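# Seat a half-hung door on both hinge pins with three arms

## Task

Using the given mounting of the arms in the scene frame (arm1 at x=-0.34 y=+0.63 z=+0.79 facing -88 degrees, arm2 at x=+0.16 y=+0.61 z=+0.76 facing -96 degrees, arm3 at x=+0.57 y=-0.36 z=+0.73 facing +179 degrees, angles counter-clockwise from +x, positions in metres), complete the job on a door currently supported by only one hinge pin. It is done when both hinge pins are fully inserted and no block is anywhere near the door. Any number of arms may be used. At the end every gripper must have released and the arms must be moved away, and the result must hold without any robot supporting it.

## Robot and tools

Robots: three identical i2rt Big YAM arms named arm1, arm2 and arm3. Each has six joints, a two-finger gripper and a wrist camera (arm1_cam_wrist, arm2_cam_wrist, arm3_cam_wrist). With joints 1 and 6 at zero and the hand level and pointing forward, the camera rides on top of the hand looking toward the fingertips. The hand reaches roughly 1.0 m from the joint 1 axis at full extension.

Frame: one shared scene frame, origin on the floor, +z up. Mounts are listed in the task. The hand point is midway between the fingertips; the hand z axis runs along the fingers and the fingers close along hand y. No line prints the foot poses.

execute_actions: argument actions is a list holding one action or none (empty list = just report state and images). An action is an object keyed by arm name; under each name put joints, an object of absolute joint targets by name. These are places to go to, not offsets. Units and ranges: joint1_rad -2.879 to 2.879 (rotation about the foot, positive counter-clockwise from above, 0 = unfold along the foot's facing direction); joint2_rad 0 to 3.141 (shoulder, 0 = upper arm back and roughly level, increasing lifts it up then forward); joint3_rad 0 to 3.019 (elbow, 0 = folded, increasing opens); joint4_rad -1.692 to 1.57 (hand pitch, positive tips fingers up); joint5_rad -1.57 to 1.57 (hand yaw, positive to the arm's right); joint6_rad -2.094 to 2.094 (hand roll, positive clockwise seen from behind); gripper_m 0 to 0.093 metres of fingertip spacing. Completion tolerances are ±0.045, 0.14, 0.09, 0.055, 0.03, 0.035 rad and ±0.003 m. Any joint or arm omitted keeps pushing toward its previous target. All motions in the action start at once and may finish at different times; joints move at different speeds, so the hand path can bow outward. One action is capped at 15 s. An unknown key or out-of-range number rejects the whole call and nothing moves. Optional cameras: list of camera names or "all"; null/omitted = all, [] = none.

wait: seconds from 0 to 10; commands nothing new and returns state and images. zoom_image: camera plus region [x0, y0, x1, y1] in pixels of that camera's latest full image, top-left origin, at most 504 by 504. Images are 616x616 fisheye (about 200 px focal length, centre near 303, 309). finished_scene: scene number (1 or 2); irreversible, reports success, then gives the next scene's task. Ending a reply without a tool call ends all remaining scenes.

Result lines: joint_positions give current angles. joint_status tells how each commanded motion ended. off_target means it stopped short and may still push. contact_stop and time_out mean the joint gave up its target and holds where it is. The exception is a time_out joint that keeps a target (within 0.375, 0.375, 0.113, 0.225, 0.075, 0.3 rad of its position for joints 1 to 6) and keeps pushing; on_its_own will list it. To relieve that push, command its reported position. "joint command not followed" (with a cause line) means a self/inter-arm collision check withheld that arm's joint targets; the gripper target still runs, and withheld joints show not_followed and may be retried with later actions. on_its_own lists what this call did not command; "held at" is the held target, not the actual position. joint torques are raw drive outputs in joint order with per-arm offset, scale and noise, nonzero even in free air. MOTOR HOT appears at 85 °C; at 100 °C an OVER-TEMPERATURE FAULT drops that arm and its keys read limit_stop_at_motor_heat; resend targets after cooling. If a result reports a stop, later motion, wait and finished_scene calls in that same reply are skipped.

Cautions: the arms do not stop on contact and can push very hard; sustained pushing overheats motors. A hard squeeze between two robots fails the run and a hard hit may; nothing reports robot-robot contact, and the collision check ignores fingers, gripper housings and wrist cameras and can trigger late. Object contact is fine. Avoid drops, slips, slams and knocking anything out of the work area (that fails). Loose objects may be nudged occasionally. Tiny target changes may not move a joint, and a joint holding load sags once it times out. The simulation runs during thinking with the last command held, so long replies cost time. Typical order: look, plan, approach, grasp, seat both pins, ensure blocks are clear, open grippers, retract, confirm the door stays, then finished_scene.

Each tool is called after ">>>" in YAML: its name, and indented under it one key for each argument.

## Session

>>> execute_actions:
  actions: []

Scene clock: 0.00 s.
Joint torques (N m, as the arm reports them, + toward a larger angle): no reading
Motor temperatures (°C, as the motors report them): arm1=[26 30 37 25 28 26] | arm2=[25 32 40 25 26 27] | arm3=[23 30 38 26 25 26]
arm1.joint_positions: joint1_rad=-0.055 joint2_rad=+0.643 joint3_rad=+1.691 joint4_rad=-1.598 joint5_rad=+0.138 joint6_rad=+0.024 gripper_m=+0.094
arm1.joint_status: not commanded
arm1.hand: x=-0.3743 y=+0.4685 z=+1.4090 quat_wxyz=(-0.303, -0.654, -0.578, +0.383) (m; scene frame)
arm2.joint_positions: joint1_rad=+0.045 joint2_rad=+0.388 joint3_rad=+1.584 joint4_rad=-1.589 joint5_rad=+0.134 joint6_rad=-0.670 gripper_m=+0.095
arm2.joint_status: not commanded
arm2.hand: x=+0.1315 y=+0.5519 z=+1.3614 quat_wxyz=(-0.178, -0.419, -0.715, +0.530) (m; scene frame)
arm3.joint_positions: joint1_rad=-0.872 joint2_rad=+0.338 joint3_rad=+1.335 joint4_rad=-1.462 joint5_rad=-0.086 joint6_rad=-0.705 gripper_m=+0.094
arm3.joint_status: not commanded
arm3.hand: x=+0.4871 y=-0.2787 z=+1.2580 quat_wxyz=(-0.350, +0.849, -0.055, -0.393) (m; scene frame)
pictures: arm1_cam_wrist, arm2_cam_wrist, arm3_cam_wrist
Images, in order (width x height): arm1_cam_wrist 616x616, arm2_cam_wrist 616x616, arm3_cam_wrist 616x616.

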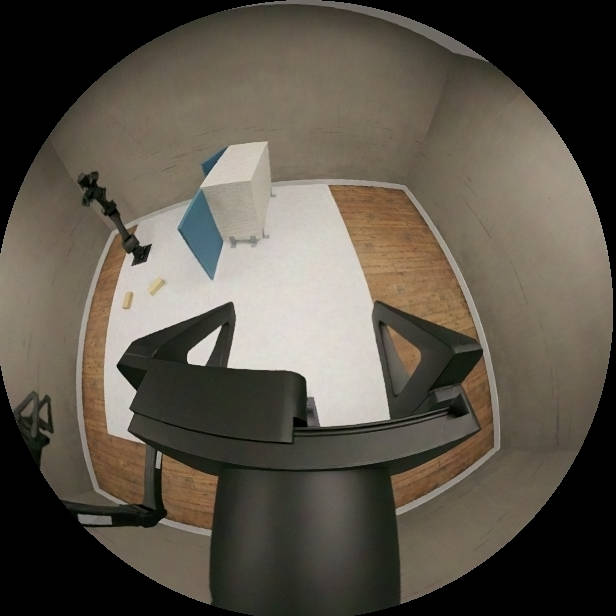

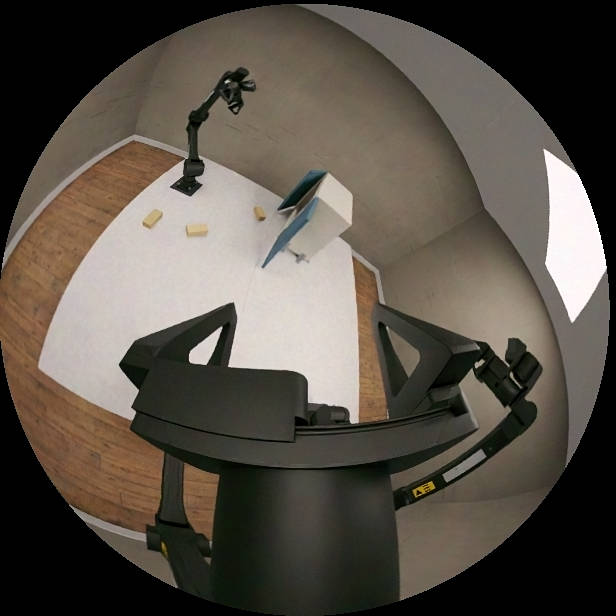

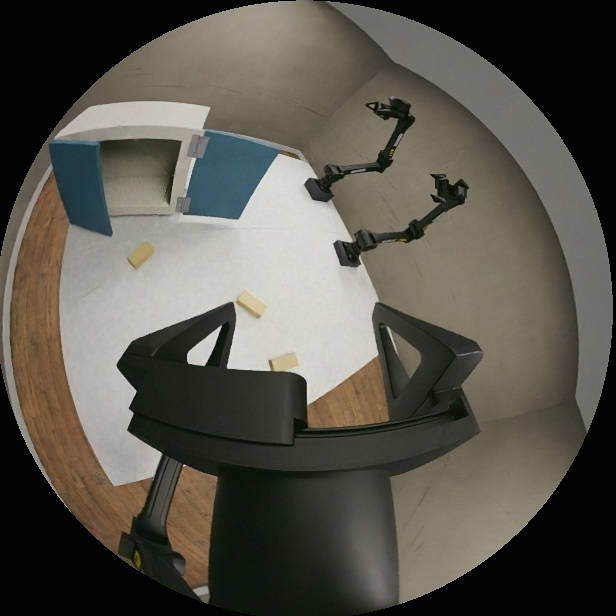

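>>> execute_actions:
  actions:
    - {"arm3":{"joints":{"joint1_rad":-0.18,"joint2_rad":1.1,"joint3_rad":0.6,"joint4_rad":0.2,"joint5_rad":0,"joint6_rad":0}},"arm2":{"joints":{"joint1_rad":0.3,"joint2_rad":1.2,"joint3_rad":0.8,"joint4_rad":0,"joint5_rad":0.5,"joint6_rad":0}}}

>>> zoom_image:
  camera: "arm3_cam_wrist"
  region: [0,60,480,360]

Scene clock: 7.77 s.
Joint torques (N m, as the arm reports them, + toward a larger angle): arm1=[-0.2   3.64  6.82  1.66 -0.1  -0.02] | arm2=[ 0.18 -8.03 11.77  2.74  0.39  0.23] | arm3=[ 0.63 -5.36  9.33  2.54 -0.17  0.09]
Motor temperatures (°C, as the motors report them): arm1=[26 30 38 25 28 26] | arm2=[25 32 41 25 26 27] | arm3=[23 30 40 26 25 26]
arm1.joint_positions: joint1_rad=-0.055 joint2_rad=+0.643 joint3_rad=+1.691 joint4_rad=-1.598 joint5_rad=+0.138 joint6_rad=+0.024 gripper_m=+0.094
arm1.joint_status: not commanded
arm1.hand: x=-0.3743 y=+0.4685 z=+1.4090 quat_wxyz=(-0.303, -0.654, -0.578, +0.383) (m; scene frame)
arm2.joint_positions: joint1_rad=+0.292 joint2_rad=+1.201 joint3_rad=+0.789 joint4_rad=-0.027 joint5_rad=+0.496 joint6_rad=-0.009 gripper_m=+0.095
arm2.joint_status: all done
arm2.hand: x=+0.1718 y=+0.1021 z=+1.0248 quat_wxyz=(-0.268, -0.623, -0.546, +0.492) (m; scene frame)
arm3.joint_positions: joint1_rad=-0.187 joint2_rad=+1.095 joint3_rad=+0.597 joint4_rad=+0.179 joint5_rad=+0.001 joint6_rad=-0.008 gripper_m=+0.094
arm3.joint_status: all done
arm3.hand: x=+0.1019 y=-0.2609 z=+0.9652 quat_wxyz=(-0.062, +0.807, -0.079, -0.582) (m; scene frame)
pictures: arm1_cam_wrist, arm2_cam_wrist, arm3_cam_wrist
Images, in order (width x height): arm1_cam_wrist 616x616, arm2_cam_wrist 616x616, arm3_cam_wrist 616x616.

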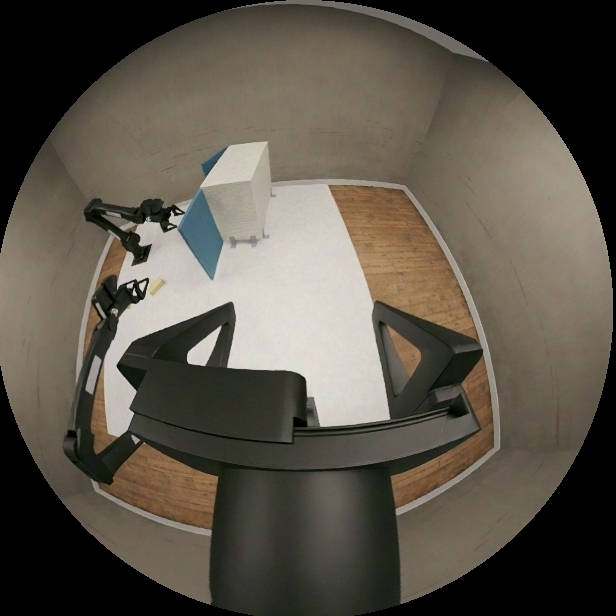

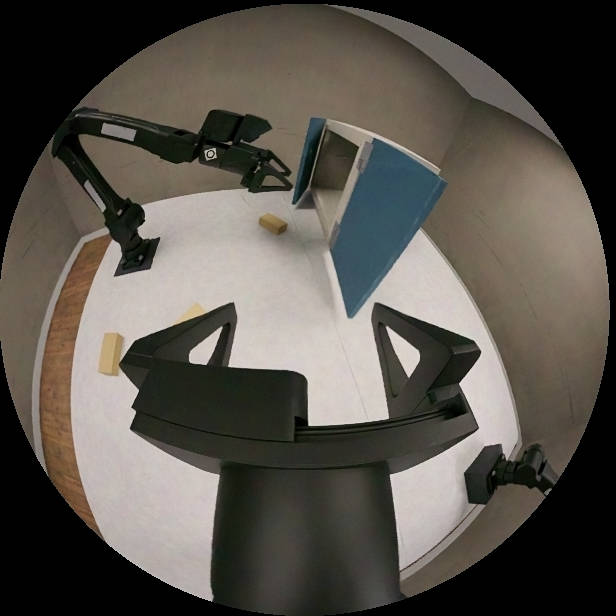

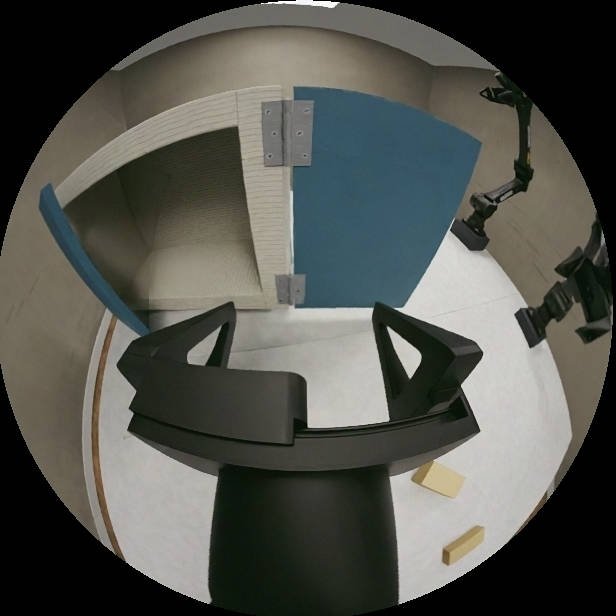

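Region (0, 60, 480, 360) of arm3_cam_wrist's 616x616 image, scaled by 1.050, with more detail than that image has; it fills the top 315 rows of this view, and the rest is white.

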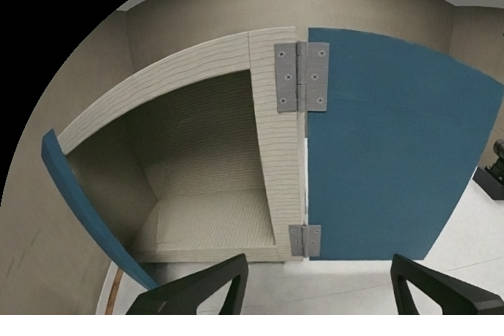

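>>> zoom_image:
  camera: "arm3_cam_wrist"
  region: [240,80,340,320]

>>> zoom_image:
  camera: "arm1_cam_wrist"
  region: [90,130,300,320]

Region (240, 80, 340, 320) of arm3_cam_wrist's 616x616 image, scaled by 2.100, with more detail than that image has; it fills the left 210 columns of this view, and the rest is white.

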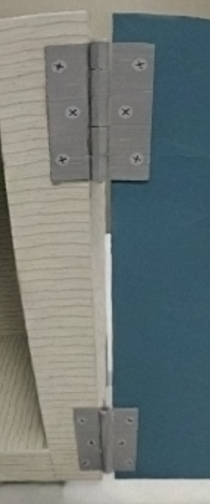

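Region (90, 130, 300, 320) of arm1_cam_wrist's 616x616 image, scaled by 2.400, with more detail than that image has; it fills the top 456 rows of this view, and the rest is white.

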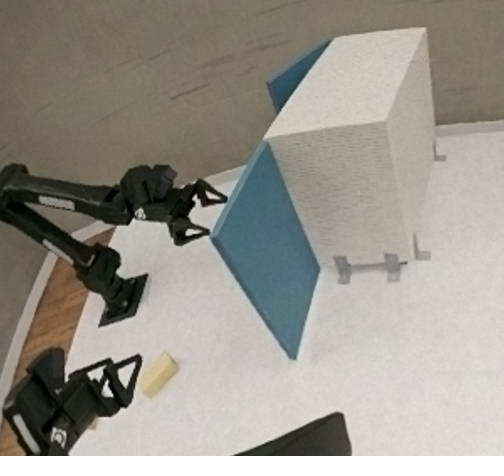

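>>> zoom_image:
  camera: "arm3_cam_wrist"
  region: [255,85,325,175]

>>> zoom_image:
  camera: "arm3_cam_wrist"
  region: [260,250,320,320]

>>> zoom_image:
  camera: "arm2_cam_wrist"
  region: [60,110,460,400]

Region (255, 85, 325, 175) of arm3_cam_wrist's 616x616 image, scaled by 5.600, with more detail than that image has.

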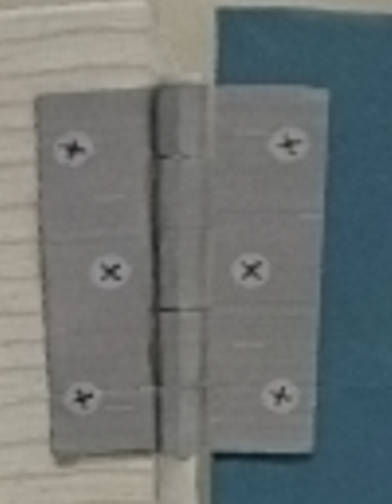

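Region (260, 250, 320, 320) of arm3_cam_wrist's 616x616 image, scaled by 7.200, with more detail than that image has; it fills the left 432 columns of this view, and the rest is white.

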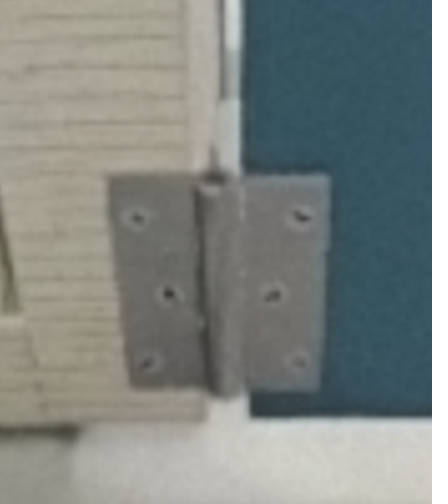

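Region (60, 110, 460, 400) of arm2_cam_wrist's 616x616 image, scaled by 1.260, with more detail than that image has; it fills the top 365 rows of this view, and the rest is white.

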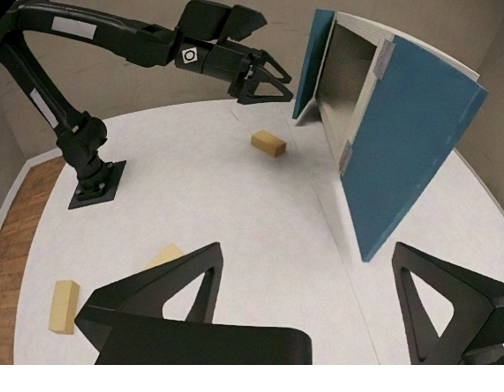

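>>> execute_actions:
  actions:
    - {"arm3":{"joints":{"joint4_rad":-0.7}},"arm2":{"joints":{"joint4_rad":-0.6,"joint5_rad":0}},"arm1":{"joints":{"joint1_rad":0.3,"joint2_rad":1.2,"joint3_rad":0.9,"joint4_rad":-0.7,"joint5_rad":0}}}

Scene clock: 20.27 s.
Joint torques (N m, as the arm reports them, + toward a larger angle): arm1=[-0.16 -8.37  8.65  1.7  -0.21 -0.03] | arm2=[ 0.09 -7.74 11.28  0.55 -0.13  0.23] | arm3=[ 0.9  -4.49  8.64  0.67 -0.16  0.1 ]
Motor temperatures (°C, as the motors report them): arm1=[26 30 39 25 28 26] | arm2=[25 32 43 25 26 27] | arm3=[23 30 42 27 25 26]
arm1.joint_positions: joint1_rad=+0.301 joint2_rad=+1.199 joint3_rad=+0.896 joint4_rad=-0.719 joint5_rad=+0.001 joint6_rad=+0.024 gripper_m=+0.094
arm1.joint_status: all done
arm1.hand: x=-0.1992 y=+0.2133 z=+0.9780 quat_wxyz=(-0.224, -0.567, -0.778, +0.151) (m; scene frame)
arm2.joint_positions: joint1_rad=+0.292 joint2_rad=+1.201 joint3_rad=+0.789 joint4_rad=-0.581 joint5_rad=+0.005 joint6_rad=-0.008 gripper_m=+0.095
arm2.joint_status: all done
arm2.hand: x=+0.2395 y=+0.1845 z=+0.9148 quat_wxyz=(-0.221, -0.611, -0.738, +0.185) (m; scene frame)
arm3.joint_positions: joint1_rad=-0.187 joint2_rad=+1.095 joint3_rad=+0.597 joint4_rad=-0.690 joint5_rad=+0.001 joint6_rad=-0.008 gripper_m=+0.094
arm3.joint_status: all done
arm3.hand: x=+0.2409 y=-0.2893 z=+0.8145 quat_wxyz=(-0.021, +0.977, -0.096, -0.189) (m; scene frame)
pictures: arm1_cam_wrist, arm2_cam_wrist, arm3_cam_wrist
Images, in order (width x height): arm1_cam_wrist 616x616, arm2_cam_wrist 616x616, arm3_cam_wrist 616x616.

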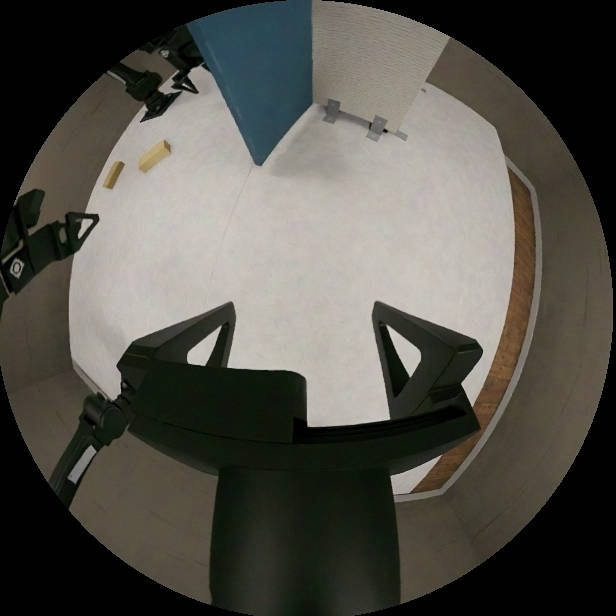

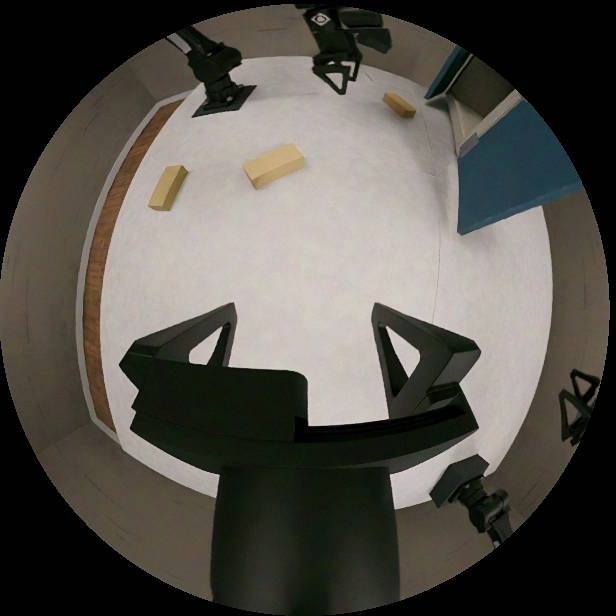

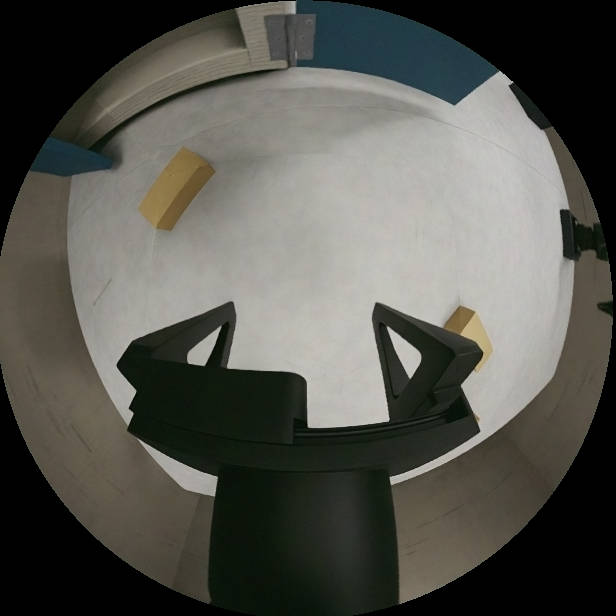

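>>> zoom_image:
  camera: "arm3_cam_wrist"
  region: [40,130,240,330]

Region (40, 130, 240, 330) of arm3_cam_wrist's 616x616 image, scaled by 2.520, with more detail than that image has.

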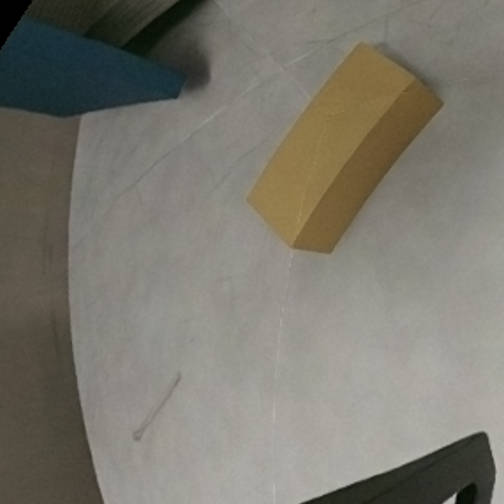

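>>> execute_actions:
  actions:
    - {"arm3":{"joints":{"joint1_rad":0.597,"joint2_rad":1.6,"joint3_rad":1.33,"joint4_rad":-1.2,"joint6_rad":-1.316}}}
  cameras: ["arm3_cam_wrist"]

Scene clock: 47.93 s.
Joint torques (N m, as the arm reports them, + toward a larger angle): arm1=[-0.28 -8.54  8.75  1.7  -0.2  -0.02] | arm2=[-0.15 -7.45 11.35  0.4  -0.14  0.19] | arm3=[ -0.28 -11.82  11.89   0.07  -0.24   0.01]
Motor temperatures (°C, as the motors report them): arm1=[26 30 42 25 28 26] | arm2=[25 32 44 25 26 27] | arm3=[23 30 44 26 25 26]
arm1.joint_positions: joint1_rad=+0.301 joint2_rad=+1.199 joint3_rad=+0.896 joint4_rad=-0.719 joint5_rad=+0.001 joint6_rad=+0.024 gripper_m=+0.094
arm1.joint_status: not commanded
arm1.hand: x=-0.1992 y=+0.2133 z=+0.9780 quat_wxyz=(-0.224, -0.567, -0.778, +0.151) (m; scene frame)
arm2.joint_positions: joint1_rad=+0.292 joint2_rad=+1.201 joint3_rad=+0.789 joint4_rad=-0.581 joint5_rad=+0.005 joint6_rad=-0.008 gripper_m=+0.095
arm2.joint_status: not commanded
arm2.hand: x=+0.2395 y=+0.1845 z=+0.9148 quat_wxyz=(-0.221, -0.611, -0.738, +0.185) (m; scene frame)
arm3.joint_positions: joint1_rad=+0.606 joint2_rad=+1.596 joint3_rad=+1.290 joint4_rad=-1.189 joint5_rad=+0.000 joint6_rad=-1.308 gripper_m=+0.094
arm3.joint_status: all done
arm3.hand: x=+0.1690 y=-0.6253 z=+0.8739 quat_wxyz=(-0.014, +0.582, +0.812, -0.035) (m; scene frame)
pictures: arm3_cam_wrist
Images, in order (width x height): arm3_cam_wrist 616x616.

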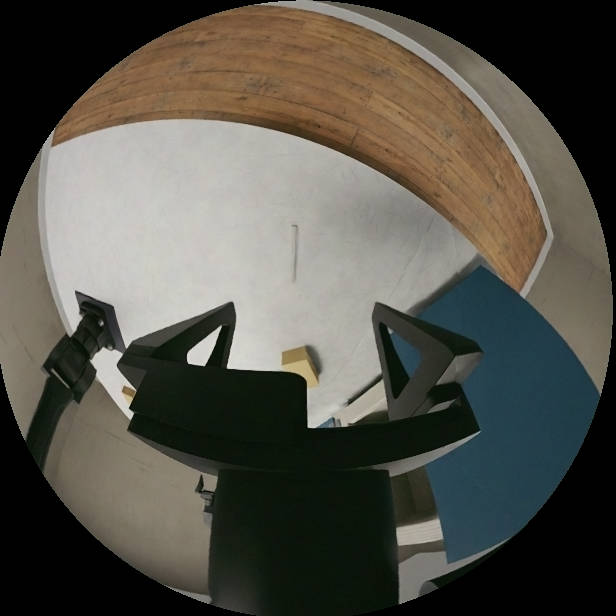

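>>> execute_actions:
  actions:
    - {"arm3":{"joints":{"joint1_rad":0.645,"joint2_rad":1.735,"joint3_rad":1.175,"joint4_rad":-1.01,"joint6_rad":-1.27,"gripper_m":0.04}}}
  cameras: ["arm3_cam_wrist"]

Scene clock: 60.77 s.
Joint torques (N m, as the arm reports them, + toward a larger angle): arm1=[-0.2  -8.62  8.73  1.7  -0.2  -0.04] | arm2=[ 0.05 -7.62 11.34  0.55 -0.16  0.2 ] | arm3=[  1.19 -13.79   8.57   0.63  -0.26   0.11]
Motor temperatures (°C, as the motors report them): arm1=[26 30 42 25 28 26] | arm2=[25 32 45 25 26 27] | arm3=[23 31 46 26 25 26]
arm1.joint_positions: joint1_rad=+0.301 joint2_rad=+1.199 joint3_rad=+0.896 joint4_rad=-0.719 joint5_rad=+0.001 joint6_rad=+0.024 gripper_m=+0.094
arm1.joint_status: not commanded
arm1.hand: x=-0.1992 y=+0.2133 z=+0.9780 quat_wxyz=(-0.224, -0.567, -0.778, +0.151) (m; scene frame)
arm2.joint_positions: joint1_rad=+0.292 joint2_rad=+1.201 joint3_rad=+0.789 joint4_rad=-0.581 joint5_rad=+0.005 joint6_rad=-0.008 gripper_m=+0.095
arm2.joint_status: not commanded
arm2.hand: x=+0.2395 y=+0.1845 z=+0.9148 quat_wxyz=(-0.221, -0.611, -0.738, +0.185) (m; scene frame)
arm3.joint_positions: joint1_rad=+0.637 joint2_rad=+1.752 joint3_rad=+1.162 joint4_rad=-1.021 joint5_rad=+0.000 joint6_rad=-1.278 gripper_m=+0.040
arm3.joint_status: all done
arm3.hand: x=+0.1921 y=-0.6270 z=+0.7590 quat_wxyz=(+0.006, +0.582, +0.813, +0.020) (m; scene frame)
pictures: arm3_cam_wrist
Images, in order (width x height): arm3_cam_wrist 616x616.

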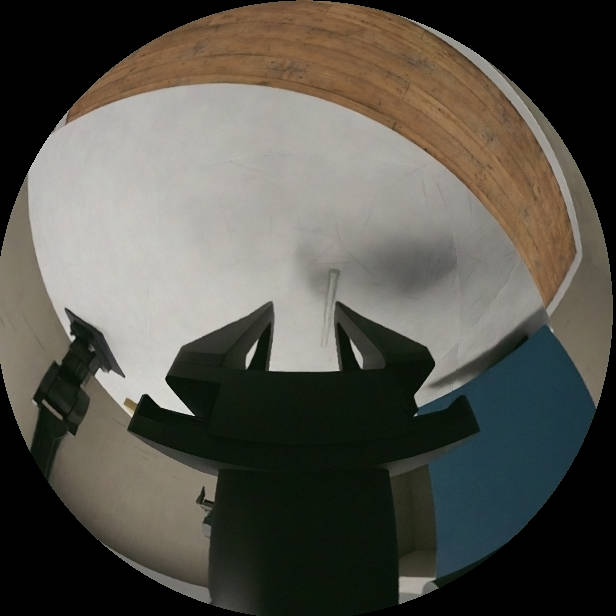

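>>> execute_actions:
  actions:
    - {"arm3":{"joints":{"joint1_rad":0.612,"joint3_rad":1.205,"joint4_rad":-0.975,"joint2_rad":1.76}}}
  cameras: ["arm3_cam_wrist"]

Scene clock: 68.00 s.
Joint torques (N m, as the arm reports them, + toward a larger angle): arm1=[-0.31 -8.55  8.78  1.65 -0.2  -0.02] | arm2=[ 0.43 -7.75 11.31  0.59 -0.13  0.22] | arm3=[ -0.59 -12.11  11.01   0.88  -0.22   0.12]
Motor temperatures (°C, as the motors report them): arm1=[26 30 42 25 28 26] | arm2=[25 31 45 25 26 27] | arm3=[23 32 45 26 25 26]
arm1.joint_positions: joint1_rad=+0.301 joint2_rad=+1.199 joint3_rad=+0.896 joint4_rad=-0.719 joint5_rad=+0.001 joint6_rad=+0.024 gripper_m=+0.094
arm1.joint_status: not commanded
arm1.hand: x=-0.1992 y=+0.2133 z=+0.9780 quat_wxyz=(-0.224, -0.567, -0.778, +0.151) (m; scene frame)
arm2.joint_positions: joint1_rad=+0.292 joint2_rad=+1.201 joint3_rad=+0.789 joint4_rad=-0.581 joint5_rad=+0.005 joint6_rad=-0.008 gripper_m=+0.095
arm2.joint_status: not commanded
arm2.hand: x=+0.2395 y=+0.1845 z=+0.9148 quat_wxyz=(-0.221, -0.611, -0.738, +0.185) (m; scene frame)
arm3.joint_positions: joint1_rad=+0.624 joint2_rad=+1.752 joint3_rad=+1.162 joint4_rad=-0.987 joint5_rad=+0.000 joint6_rad=-1.277 gripper_m=+0.040
arm3.joint_status: all done
arm3.hand: x=+0.1818 y=-0.6270 z=+0.7588 quat_wxyz=(+0.001, +0.588, +0.809, +0.004) (m; scene frame)
pictures: arm3_cam_wrist
Images, in order (width x height): arm3_cam_wrist 616x616.

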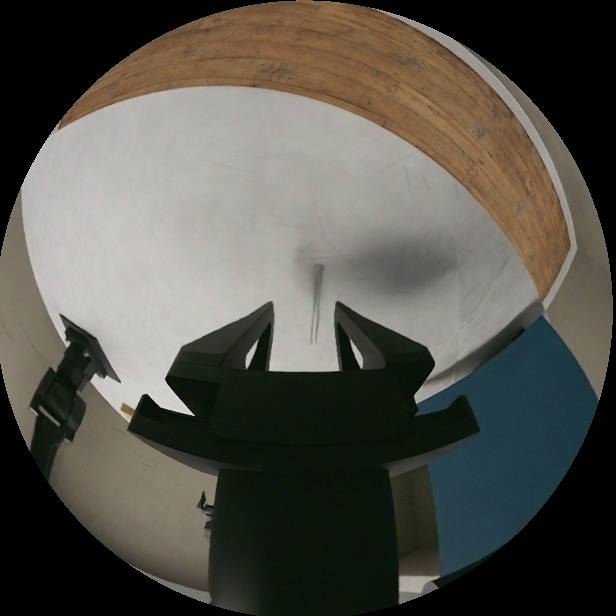

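>>> execute_actions:
  actions:
    - {"arm3":{"joints":{"joint2_rad":1.80,"joint4_rad":-0.945}}}
  cameras: ["arm3_cam_wrist"]

Scene clock: 72.00 s.
Joint torques (N m, as the arm reports them, + toward a larger angle): arm1=[-0.36 -8.66  8.76  1.69 -0.21 -0.03] | arm2=[ 0.24 -7.22 11.28  0.49 -0.11  0.21] | arm3=[ -0.39 -11.92  10.68   0.82  -0.26   0.11]
Motor temperatures (°C, as the motors report them): arm1=[26 29 42 25 28 26] | arm2=[25 31 45 25 26 27] | arm3=[23 32 46 26 25 26]
arm1.joint_positions: joint1_rad=+0.301 joint2_rad=+1.199 joint3_rad=+0.896 joint4_rad=-0.719 joint5_rad=+0.001 joint6_rad=+0.024 gripper_m=+0.094
arm1.joint_status: not commanded
arm1.hand: x=-0.1992 y=+0.2133 z=+0.9780 quat_wxyz=(-0.224, -0.567, -0.778, +0.151) (m; scene frame)
arm2.joint_positions: joint1_rad=+0.292 joint2_rad=+1.201 joint3_rad=+0.789 joint4_rad=-0.581 joint5_rad=+0.005 joint6_rad=-0.008 gripper_m=+0.095
arm2.joint_status: not commanded
arm2.hand: x=+0.2395 y=+0.1845 z=+0.9148 quat_wxyz=(-0.221, -0.611, -0.738, +0.185) (m; scene frame)
arm3.joint_positions: joint1_rad=+0.624 joint2_rad=+1.789 joint3_rad=+1.165 joint4_rad=-0.957 joint5_rad=+0.000 joint6_rad=-1.277 gripper_m=+0.040
arm3.joint_status: all done
arm3.hand: x=+0.1778 y=-0.6298 z=+0.7431 quat_wxyz=(+0.001, +0.588, +0.809, +0.005) (m; scene frame)
pictures: arm3_cam_wrist
Images, in order (width x height): arm3_cam_wrist 616x616.

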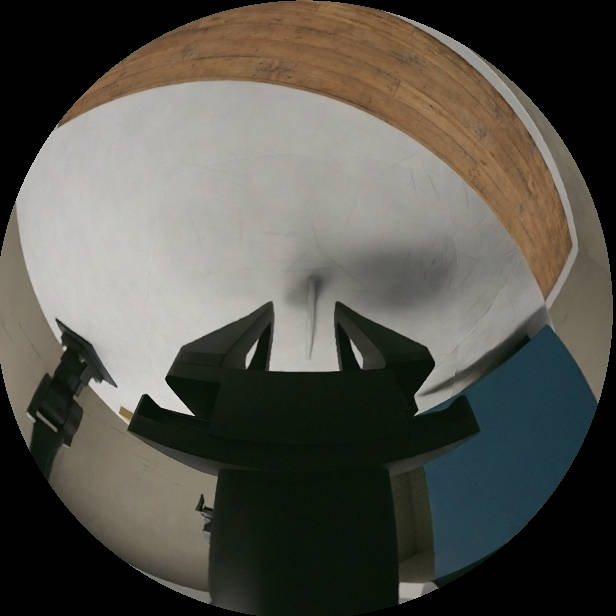

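>>> execute_actions:
  actions:
    - {"arm3":{"joints":{"joint2_rad":1.815}}}
  cameras: []

>>> execute_actions:
  actions:
    - {"arm3":{"joints":{"gripper_m":0.0}}}
  cameras: []

>>> execute_actions:
  actions:
    - {"arm3":{"joints":{"joint2_rad":1.55,"joint3_rad":1.25}}}
  cameras: ["arm3_cam_wrist"]

Scene clock: 76.60 s.
Joint torques (N m, as the arm reports them, + toward a larger angle): arm1=[-0.12 -8.31  8.75  1.67 -0.2  -0.03] | arm2=[ 0.36 -7.37 11.32  0.41 -0.16  0.18] | arm3=[ -0.85 -11.36  10.6    0.79  -0.21   0.09]
Motor temperatures (°C, as the motors report them): arm1=[26 29 42 25 28 26] | arm2=[25 31 45 25 26 27] | arm3=[23 32 46 26 25 26]
arm1.joint_positions: joint1_rad=+0.301 joint2_rad=+1.199 joint3_rad=+0.896 joint4_rad=-0.719 joint5_rad=+0.001 joint6_rad=+0.024 gripper_m=+0.094
arm1.joint_status: not commanded
arm1.hand: x=-0.1992 y=+0.2133 z=+0.9780 quat_wxyz=(-0.224, -0.567, -0.778, +0.151) (m; scene frame)
arm2.joint_positions: joint1_rad=+0.292 joint2_rad=+1.201 joint3_rad=+0.789 joint4_rad=-0.581 joint5_rad=+0.005 joint6_rad=-0.008 gripper_m=+0.095
arm2.joint_status: not commanded
arm2.hand: x=+0.2395 y=+0.1845 z=+0.9148 quat_wxyz=(-0.221, -0.611, -0.738, +0.185) (m; scene frame)
arm3.joint_positions: joint1_rad=+0.624 joint2_rad=+1.798 joint3_rad=+1.165 joint4_rad=-0.957 joint5_rad=+0.000 joint6_rad=-1.277 gripper_m=+0.040
arm3.joint_status: all done
arm3.hand: x=+0.1786 y=-0.6292 z=+0.7391 quat_wxyz=(+0.003, +0.587, +0.809, +0.009) (m; scene frame)
pictures: none
No camera images: the call's "cameras" was empty. Leave "cameras" out to get every camera's image.

Scene clock: 77.17 s.
Joint torques (N m, as the arm reports them, + toward a larger angle): arm1=[-0.18 -8.56  8.77  1.71 -0.2  -0.03] | arm2=[ 0.05 -7.46 11.35  0.53 -0.12  0.2 ] | arm3=[ -0.49 -11.49  10.52   0.83  -0.23   0.08]
Motor temperatures (°C, as the motors report them): arm1=[26 29 42 25 28 26] | arm2=[25 31 45 25 26 27] | arm3=[23 32 46 26 25 26]
arm1.joint_positions: joint1_rad=+0.301 joint2_rad=+1.199 joint3_rad=+0.896 joint4_rad=-0.719 joint5_rad=+0.001 joint6_rad=+0.024 gripper_m=+0.094
arm1.joint_status: not commanded
arm1.hand: x=-0.1992 y=+0.2133 z=+0.9780 quat_wxyz=(-0.224, -0.567, -0.778, +0.151) (m; scene frame)
arm2.joint_positions: joint1_rad=+0.292 joint2_rad=+1.201 joint3_rad=+0.789 joint4_rad=-0.581 joint5_rad=+0.005 joint6_rad=-0.008 gripper_m=+0.095
arm2.joint_status: not commanded
arm2.hand: x=+0.2395 y=+0.1845 z=+0.9148 quat_wxyz=(-0.221, -0.611, -0.738, +0.185) (m; scene frame)
arm3.joint_positions: joint1_rad=+0.624 joint2_rad=+1.798 joint3_rad=+1.165 joint4_rad=-0.957 joint5_rad=+0.000 joint6_rad=-1.277 gripper_m=+0.000
arm3.joint_status: all done
arm3.hand: x=+0.1786 y=-0.6292 z=+0.7391 quat_wxyz=(+0.003, +0.588, +0.809, +0.009) (m; scene frame)
pictures: none
No camera images: the call's "cameras" was empty. Leave "cameras" out to get every camera's image.

Scene clock: 78.33 s.
Joint torques (N m, as the arm reports them, + toward a larger angle): arm1=[-0.12 -8.5   8.71  1.64 -0.2  -0.03] | arm2=[-0.06 -7.53 11.36  0.62 -0.14  0.22] | arm3=[ -0.81 -10.62  11.21   1.28  -0.25   0.12]
Motor temperatures (°C, as the motors report them): arm1=[26 29 42 25 28 26] | arm2=[25 31 45 25 26 27] | arm3=[23 32 46 26 25 26]
arm1.joint_positions: joint1_rad=+0.301 joint2_rad=+1.199 joint3_rad=+0.896 joint4_rad=-0.719 joint5_rad=+0.001 joint6_rad=+0.024 gripper_m=+0.094
arm1.joint_status: not commanded
arm1.hand: x=-0.1992 y=+0.2133 z=+0.9780 quat_wxyz=(-0.224, -0.567, -0.778, +0.151) (m; scene frame)
arm2.joint_positions: joint1_rad=+0.292 joint2_rad=+1.201 joint3_rad=+0.789 joint4_rad=-0.581 joint5_rad=+0.005 joint6_rad=-0.008 gripper_m=+0.095
arm2.joint_status: not commanded
arm2.hand: x=+0.2395 y=+0.1845 z=+0.9148 quat_wxyz=(-0.221, -0.611, -0.738, +0.185) (m; scene frame)
arm3.joint_positions: joint1_rad=+0.624 joint2_rad=+1.535 joint3_rad=+1.223 joint4_rad=-0.955 joint5_rad=+0.000 joint6_rad=-1.277 gripper_m=+0.000
arm3.joint_status: all done
arm3.hand: x=+0.1486 y=-0.6502 z=+0.8859 quat_wxyz=(-0.050, +0.581, +0.800, -0.142) (m; scene frame)
pictures: arm3_cam_wrist
Images, in order (width x height): arm3_cam_wrist 616x616.

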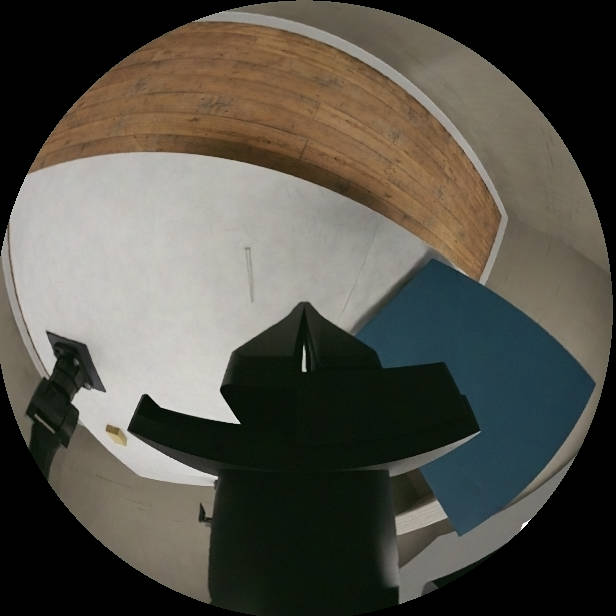

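>>> execute_actions:
  actions:
    - {"arm3":{"joints":{"gripper_m":0.045,"joint2_rad":1.75,"joint3_rad":1.14}}}
  cameras: []

>>> execute_actions:
  actions:
    - {"arm3":{"joints":{"joint2_rad":1.83}}}
  cameras: ["arm3_cam_wrist"]

Scene clock: 82.47 s.
Joint torques (N m, as the arm reports them, + toward a larger angle): arm1=[-0.21 -8.59  8.77  1.66 -0.22 -0.03] | arm2=[ 0.24 -7.42 11.41  0.53 -0.14  0.22] | arm3=[ -0.85 -13.8    8.08   0.55  -0.25   0.1 ]
Motor temperatures (°C, as the motors report them): arm1=[26 29 42 25 28 26] | arm2=[25 31 45 25 26 27] | arm3=[23 32 46 26 25 26]
arm1.joint_positions: joint1_rad=+0.301 joint2_rad=+1.199 joint3_rad=+0.896 joint4_rad=-0.719 joint5_rad=+0.001 joint6_rad=+0.024 gripper_m=+0.094
arm1.joint_status: not commanded
arm1.hand: x=-0.1992 y=+0.2133 z=+0.9780 quat_wxyz=(-0.224, -0.567, -0.778, +0.151) (m; scene frame)
arm2.joint_positions: joint1_rad=+0.292 joint2_rad=+1.201 joint3_rad=+0.789 joint4_rad=-0.581 joint5_rad=+0.005 joint6_rad=-0.008 gripper_m=+0.095
arm2.joint_status: not commanded
arm2.hand: x=+0.2395 y=+0.1845 z=+0.9148 quat_wxyz=(-0.221, -0.611, -0.738, +0.185) (m; scene frame)
arm3.joint_positions: joint1_rad=+0.624 joint2_rad=+1.770 joint3_rad=+1.127 joint4_rad=-0.952 joint5_rad=+0.000 joint6_rad=-1.277 gripper_m=+0.045
arm3.joint_status: all done
arm3.hand: x=+0.1896 y=-0.6216 z=+0.7402 quat_wxyz=(+0.004, +0.588, +0.809, +0.012) (m; scene frame)
pictures: none
No camera images: the call's "cameras" was empty. Leave "cameras" out to get every camera's image.

Scene clock: 83.13 s.
Joint torques (N m, as the arm reports them, + toward a larger angle): arm1=[-0.23 -8.46  8.76  1.69 -0.19 -0.02] | arm2=[ 0.27 -7.45 11.39  0.53 -0.14  0.21] | arm3=[ -0.63 -10.03   7.78   0.6   -0.26   0.1 ]
Motor temperatures (°C, as the motors report them): arm1=[26 29 42 25 28 26] | arm2=[25 31 45 25 26 27] | arm3=[23 32 46 26 25 26]
arm1.joint_positions: joint1_rad=+0.301 joint2_rad=+1.199 joint3_rad=+0.896 joint4_rad=-0.719 joint5_rad=+0.001 joint6_rad=+0.024 gripper_m=+0.094
arm1.joint_status: not commanded
arm1.hand: x=-0.1992 y=+0.2133 z=+0.9780 quat_wxyz=(-0.224, -0.567, -0.778, +0.151) (m; scene frame)
arm2.joint_positions: joint1_rad=+0.292 joint2_rad=+1.201 joint3_rad=+0.789 joint4_rad=-0.581 joint5_rad=+0.005 joint6_rad=-0.008 gripper_m=+0.095
arm2.joint_status: not commanded
arm2.hand: x=+0.2395 y=+0.1845 z=+0.9148 quat_wxyz=(-0.221, -0.611, -0.738, +0.185) (m; scene frame)
arm3.joint_positions: joint1_rad=+0.624 joint2_rad=+1.791 joint3_rad=+1.131 joint4_rad=-0.951 joint5_rad=+0.001 joint6_rad=-1.276 gripper_m=+0.045
arm3.joint_status: all done
arm3.hand: x=+0.1900 y=-0.6212 z=+0.7321 quat_wxyz=(+0.006, +0.588, +0.809, +0.019) (m; scene frame)
pictures: arm3_cam_wrist
Images, in order (width x height): arm3_cam_wrist 616x616.

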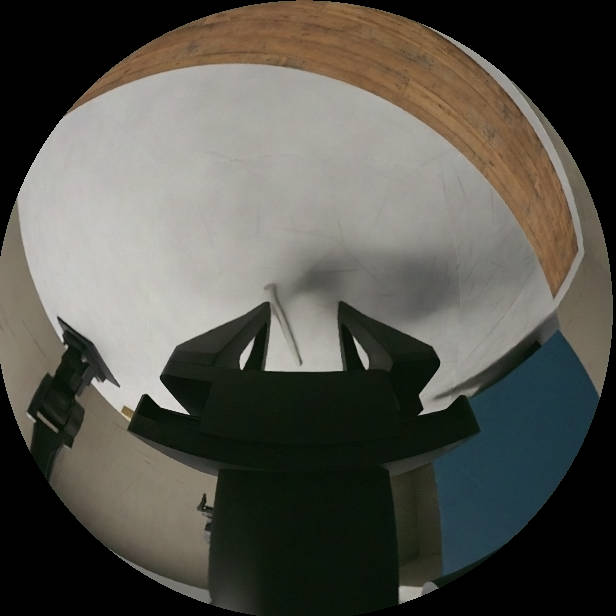

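>>> execute_actions:
  actions:
    - {"arm3":{"joints":{"joint2_rad":1.80,"gripper_m":0.0}}}
  cameras: ["arm3_cam_wrist"]

>>> zoom_image:
  camera: "arm3_cam_wrist"
  region: [250,250,360,380]

Scene clock: 90.23 s.
Joint torques (N m, as the arm reports them, + toward a larger angle): arm1=[-0.19 -8.77  8.75  1.68 -0.22 -0.02] | arm2=[ 0.32 -7.53 11.27  0.59 -0.15  0.2 ] | arm3=[ -0.87 -11.98   7.79   0.51  -0.24   0.11]
Motor temperatures (°C, as the motors report them): arm1=[26 29 42 25 28 26] | arm2=[25 31 45 25 26 27] | arm3=[23 32 45 26 25 26]
arm1.joint_positions: joint1_rad=+0.301 joint2_rad=+1.199 joint3_rad=+0.896 joint4_rad=-0.719 joint5_rad=+0.001 joint6_rad=+0.024 gripper_m=+0.094
arm1.joint_status: not commanded
arm1.hand: x=-0.1992 y=+0.2133 z=+0.9780 quat_wxyz=(-0.224, -0.567, -0.778, +0.151) (m; scene frame)
arm2.joint_positions: joint1_rad=+0.292 joint2_rad=+1.201 joint3_rad=+0.789 joint4_rad=-0.581 joint5_rad=+0.005 joint6_rad=-0.008 gripper_m=+0.095
arm2.joint_status: not commanded
arm2.hand: x=+0.2395 y=+0.1845 z=+0.9148 quat_wxyz=(-0.221, -0.611, -0.738, +0.185) (m; scene frame)
arm3.joint_positions: joint1_rad=+0.624 joint2_rad=+1.791 joint3_rad=+1.131 joint4_rad=-0.949 joint5_rad=+0.001 joint6_rad=-1.276 gripper_m=+0.002
arm3.joint_status: all done
arm3.hand: x=+0.1897 y=-0.6214 z=+0.7321 quat_wxyz=(+0.006, +0.588, +0.809, +0.019) (m; scene frame)
pictures: arm3_cam_wrist
Images, in order (width x height): arm3_cam_wrist 616x616.

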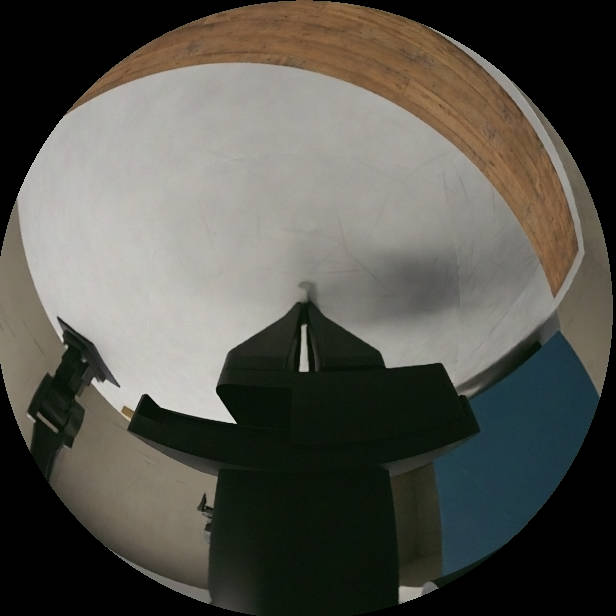

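Region (250, 250, 360, 380) of arm3_cam_wrist's 616x616 image, scaled by 3.877, with more detail than that image has; it fills the left 426 columns of this view, and the rest is white.

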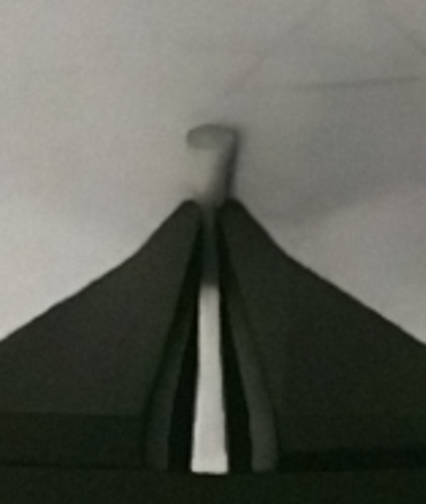

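>>> execute_actions:
  actions:
    - {"arm3":{"joints":{"joint2_rad":1.35,"joint3_rad":1.0,"joint4_rad":-0.6}},"arm1":{"joints":{"joint1_rad":0.25,"joint2_rad":1.45,"joint3_rad":0.85,"joint4_rad":0.55}},"arm2":{"joints":{"joint1_rad":0.2,"joint2_rad":1.6,"joint3_rad":1.05,"joint4_rad":0.0,"joint5_rad":0.8}}}
  cameras: []

>>> execute_actions:
  actions:
    - {"arm3":{"joints":{"joint1_rad":-0.2,"joint2_rad":1.35,"joint3_rad":0.62,"joint4_rad":0.72,"joint6_rad":0}}}

Scene clock: 99.97 s.
Joint torques (N m, as the arm reports them, + toward a larger angle): arm1=[ -0.03 -13.     9.02   2.4   -0.2   -0.04] | arm2=[ -0.46 -12.89  12.54   2.53   0.58   0.24] | arm3=[-0.94 -7.23 10.35  1.82 -0.24  0.14]
Motor temperatures (°C, as the motors report them): arm1=[26 29 42 25 28 26] | arm2=[25 31 45 25 26 27] | arm3=[23 32 44 26 25 26]
arm1.joint_positions: joint1_rad=+0.250 joint2_rad=+1.459 joint3_rad=+0.834 joint4_rad=+0.527 joint5_rad=+0.001 joint6_rad=+0.024 gripper_m=+0.094
arm1.joint_status: all done
arm1.hand: x=-0.1751 y=+0.0513 z=+1.0596 quat_wxyz=(-0.543, -0.453, -0.587, +0.393) (m; scene frame)
arm2.joint_positions: joint1_rad=+0.199 joint2_rad=+1.599 joint3_rad=+1.017 joint4_rad=-0.027 joint5_rad=+0.796 joint6_rad=-0.008 gripper_m=+0.095
arm2.joint_status: all done
arm2.hand: x=+0.0907 y=+0.0227 z=+0.9519 quat_wxyz=(-0.085, -0.684, -0.483, +0.541) (m; scene frame)
arm3.joint_positions: joint1_rad=+0.624 joint2_rad=+1.337 joint3_rad=+0.986 joint4_rad=-0.613 joint5_rad=+0.001 joint6_rad=-1.276 gripper_m=+0.002
arm3.joint_status: all done
arm3.hand: x=+0.1599 y=-0.6422 z=+0.9079 quat_wxyz=(-0.098, +0.561, +0.772, -0.282) (m; scene frame)
pictures: none
No camera images: the call's "cameras" was empty. Leave "cameras" out to get every camera's image.

Scene clock: 102.00 s.
Joint torques (N m, as the arm reports them, + toward a larger angle): arm1=[  0.   -12.89   9.03   2.42  -0.2   -0.04] | arm2=[ -0.36 -12.87  12.66   2.51   0.57   0.21] | arm3=[-0.17 -7.85  8.43  2.56 -0.12  0.11]
Motor temperatures (°C, as the motors report them): arm1=[26 29 42 25 28 26] | arm2=[25 31 45 25 26 27] | arm3=[23 32 44 26 25 26]
arm1.joint_positions: joint1_rad=+0.250 joint2_rad=+1.459 joint3_rad=+0.834 joint4_rad=+0.527 joint5_rad=+0.001 joint6_rad=+0.024 gripper_m=+0.094
arm1.joint_status: not commanded
arm1.hand: x=-0.1751 y=+0.0513 z=+1.0596 quat_wxyz=(-0.543, -0.453, -0.587, +0.393) (m; scene frame)
arm2.joint_positions: joint1_rad=+0.199 joint2_rad=+1.599 joint3_rad=+1.017 joint4_rad=-0.027 joint5_rad=+0.796 joint6_rad=-0.008 gripper_m=+0.095
arm2.joint_status: not commanded
arm2.hand: x=+0.0907 y=+0.0227 z=+0.9519 quat_wxyz=(-0.085, -0.684, -0.483, +0.541) (m; scene frame)
arm3.joint_positions: joint1_rad=-0.196 joint2_rad=+1.351 joint3_rad=+0.616 joint4_rad=+0.698 joint5_rad=+0.000 joint6_rad=-0.008 gripper_m=+0.002
arm3.joint_status: all done
arm3.hand: x=+0.0474 y=-0.2446 z=+0.9764 quat_wxyz=(-0.076, +0.716, -0.073, -0.690) (m; scene frame)
pictures: arm1_cam_wrist, arm2_cam_wrist, arm3_cam_wrist
Images, in order (width x height): arm1_cam_wrist 616x616, arm2_cam_wrist 616x616, arm3_cam_wrist 616x616.

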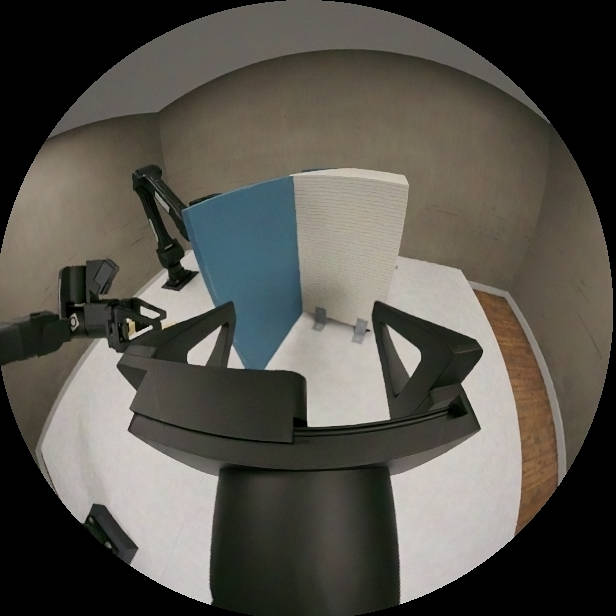

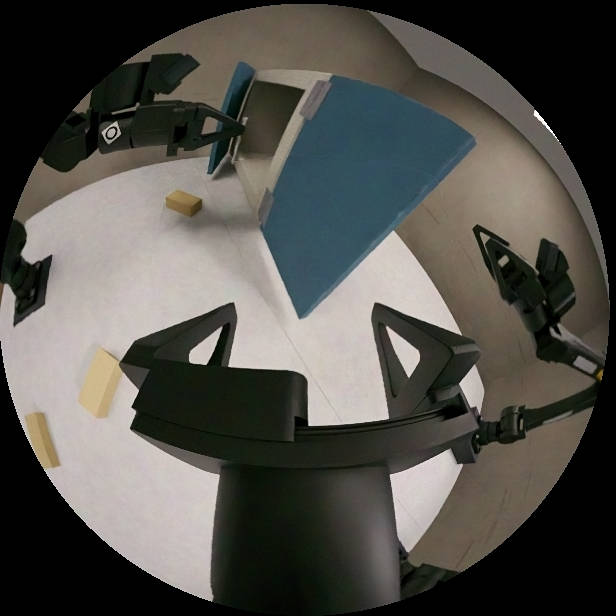

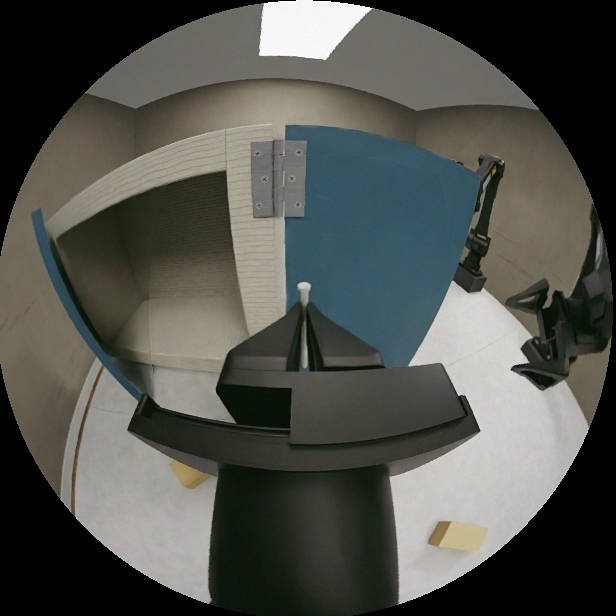

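>>> execute_actions:
  actions:
    - {"arm2":{"joints":{"joint1_rad":0.2,"joint2_rad":1.2,"joint3_rad":0.75,"joint4_rad":0.4,"joint5_rad":0.3}},"arm1":{"joints":{"joint1_rad":-0.3,"joint2_rad":1.0,"joint3_rad":0.6}}}
  cameras: []

>>> execute_actions:
  actions:
    - {"arm2":{"joints":{"joint1_rad":-0.15,"joint5_rad":0.0}}}
  cameras: ["arm2_cam_wrist"]

Scene clock: 116.57 s.
Joint torques (N m, as the arm reports them, + toward a larger angle): arm1=[-0.22 -5.03  8.92  2.   -0.19 -0.02] | arm2=[-0.5  -6.69 10.62  2.54 -0.15  0.18] | arm3=[-0.15 -7.68  8.43  2.62 -0.14  0.13]
Motor temperatures (°C, as the motors report them): arm1=[26 29 43 25 28 26] | arm2=[25 32 46 25 26 27] | arm3=[23 31 44 27 25 26]
arm1.joint_positions: joint1_rad=-0.298 joint2_rad=+0.994 joint3_rad=+0.598 joint4_rad=+0.535 joint5_rad=+0.001 joint6_rad=+0.024 gripper_m=+0.094
arm1.joint_status: all done
arm1.hand: x=-0.4672 y=+0.1757 z=+1.1632 quat_wxyz=(-0.466, -0.528, -0.394, +0.590) (m; scene frame)
arm2.joint_positions: joint1_rad=+0.199 joint2_rad=+1.185 joint3_rad=+0.754 joint4_rad=+0.378 joint5_rad=+0.304 joint6_rad=-0.007 gripper_m=+0.095
arm2.joint_status: all done
arm2.hand: x=+0.1560 y=+0.0817 z=+1.1007 quat_wxyz=(-0.429, -0.560, -0.458, +0.541) (m; scene frame)
arm3.joint_positions: joint1_rad=-0.196 joint2_rad=+1.351 joint3_rad=+0.616 joint4_rad=+0.698 joint5_rad=+0.000 joint6_rad=-0.008 gripper_m=+0.002
arm3.joint_status: not commanded
arm3.hand: x=+0.0474 y=-0.2446 z=+0.9764 quat_wxyz=(-0.076, +0.716, -0.073, -0.690) (m; scene frame)
pictures: none
No camera images: the call's "cameras" was empty. Leave "cameras" out to get every camera's image.

Scene clock: 117.63 s.
Joint torques (N m, as the arm reports them, + toward a larger angle): arm1=[-0.24 -5.21  8.84  2.   -0.19 -0.04] | arm2=[-0.22 -6.73 10.49  2.77 -0.12  0.2 ] | arm3=[ 0.14 -7.68  8.42  2.64 -0.11  0.14]
Motor temperatures (°C, as the motors report them): arm1=[26 29 43 25 28 26] | arm2=[25 32 46 25 26 27] | arm3=[23 31 44 27 25 26]
arm1.joint_positions: joint1_rad=-0.298 joint2_rad=+0.994 joint3_rad=+0.598 joint4_rad=+0.535 joint5_rad=+0.001 joint6_rad=+0.024 gripper_m=+0.094
arm1.joint_status: not commanded
arm1.hand: x=-0.4672 y=+0.1757 z=+1.1632 quat_wxyz=(-0.466, -0.528, -0.394, +0.590) (m; scene frame)
arm2.joint_positions: joint1_rad=-0.155 joint2_rad=+1.185 joint3_rad=+0.754 joint4_rad=+0.378 joint5_rad=+0.004 joint6_rad=-0.007 gripper_m=+0.095
arm2.joint_status: all done
arm2.hand: x=+0.0195 y=+0.0953 z=+1.0993 quat_wxyz=(-0.418, -0.576, -0.439, +0.549) (m; scene frame)
arm3.joint_positions: joint1_rad=-0.196 joint2_rad=+1.351 joint3_rad=+0.616 joint4_rad=+0.698 joint5_rad=+0.000 joint6_rad=-0.008 gripper_m=+0.002
arm3.joint_status: not commanded
arm3.hand: x=+0.0474 y=-0.2446 z=+0.9764 quat_wxyz=(-0.076, +0.716, -0.073, -0.690) (m; scene frame)
pictures: arm2_cam_wrist
Images, in order (width x height): arm2_cam_wrist 616x616.

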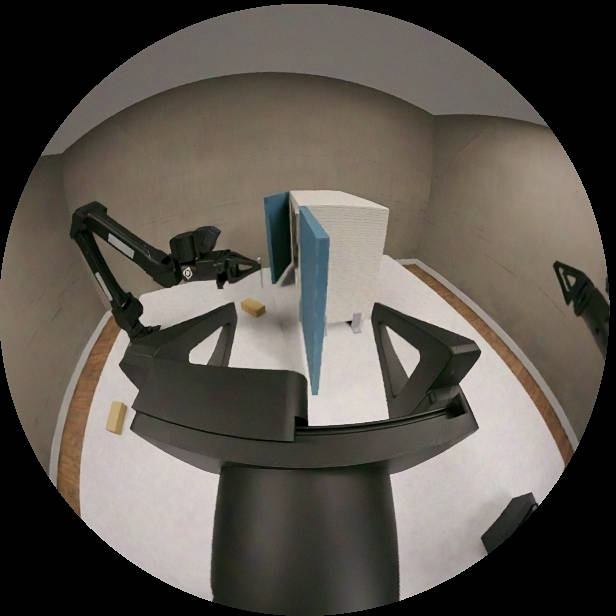

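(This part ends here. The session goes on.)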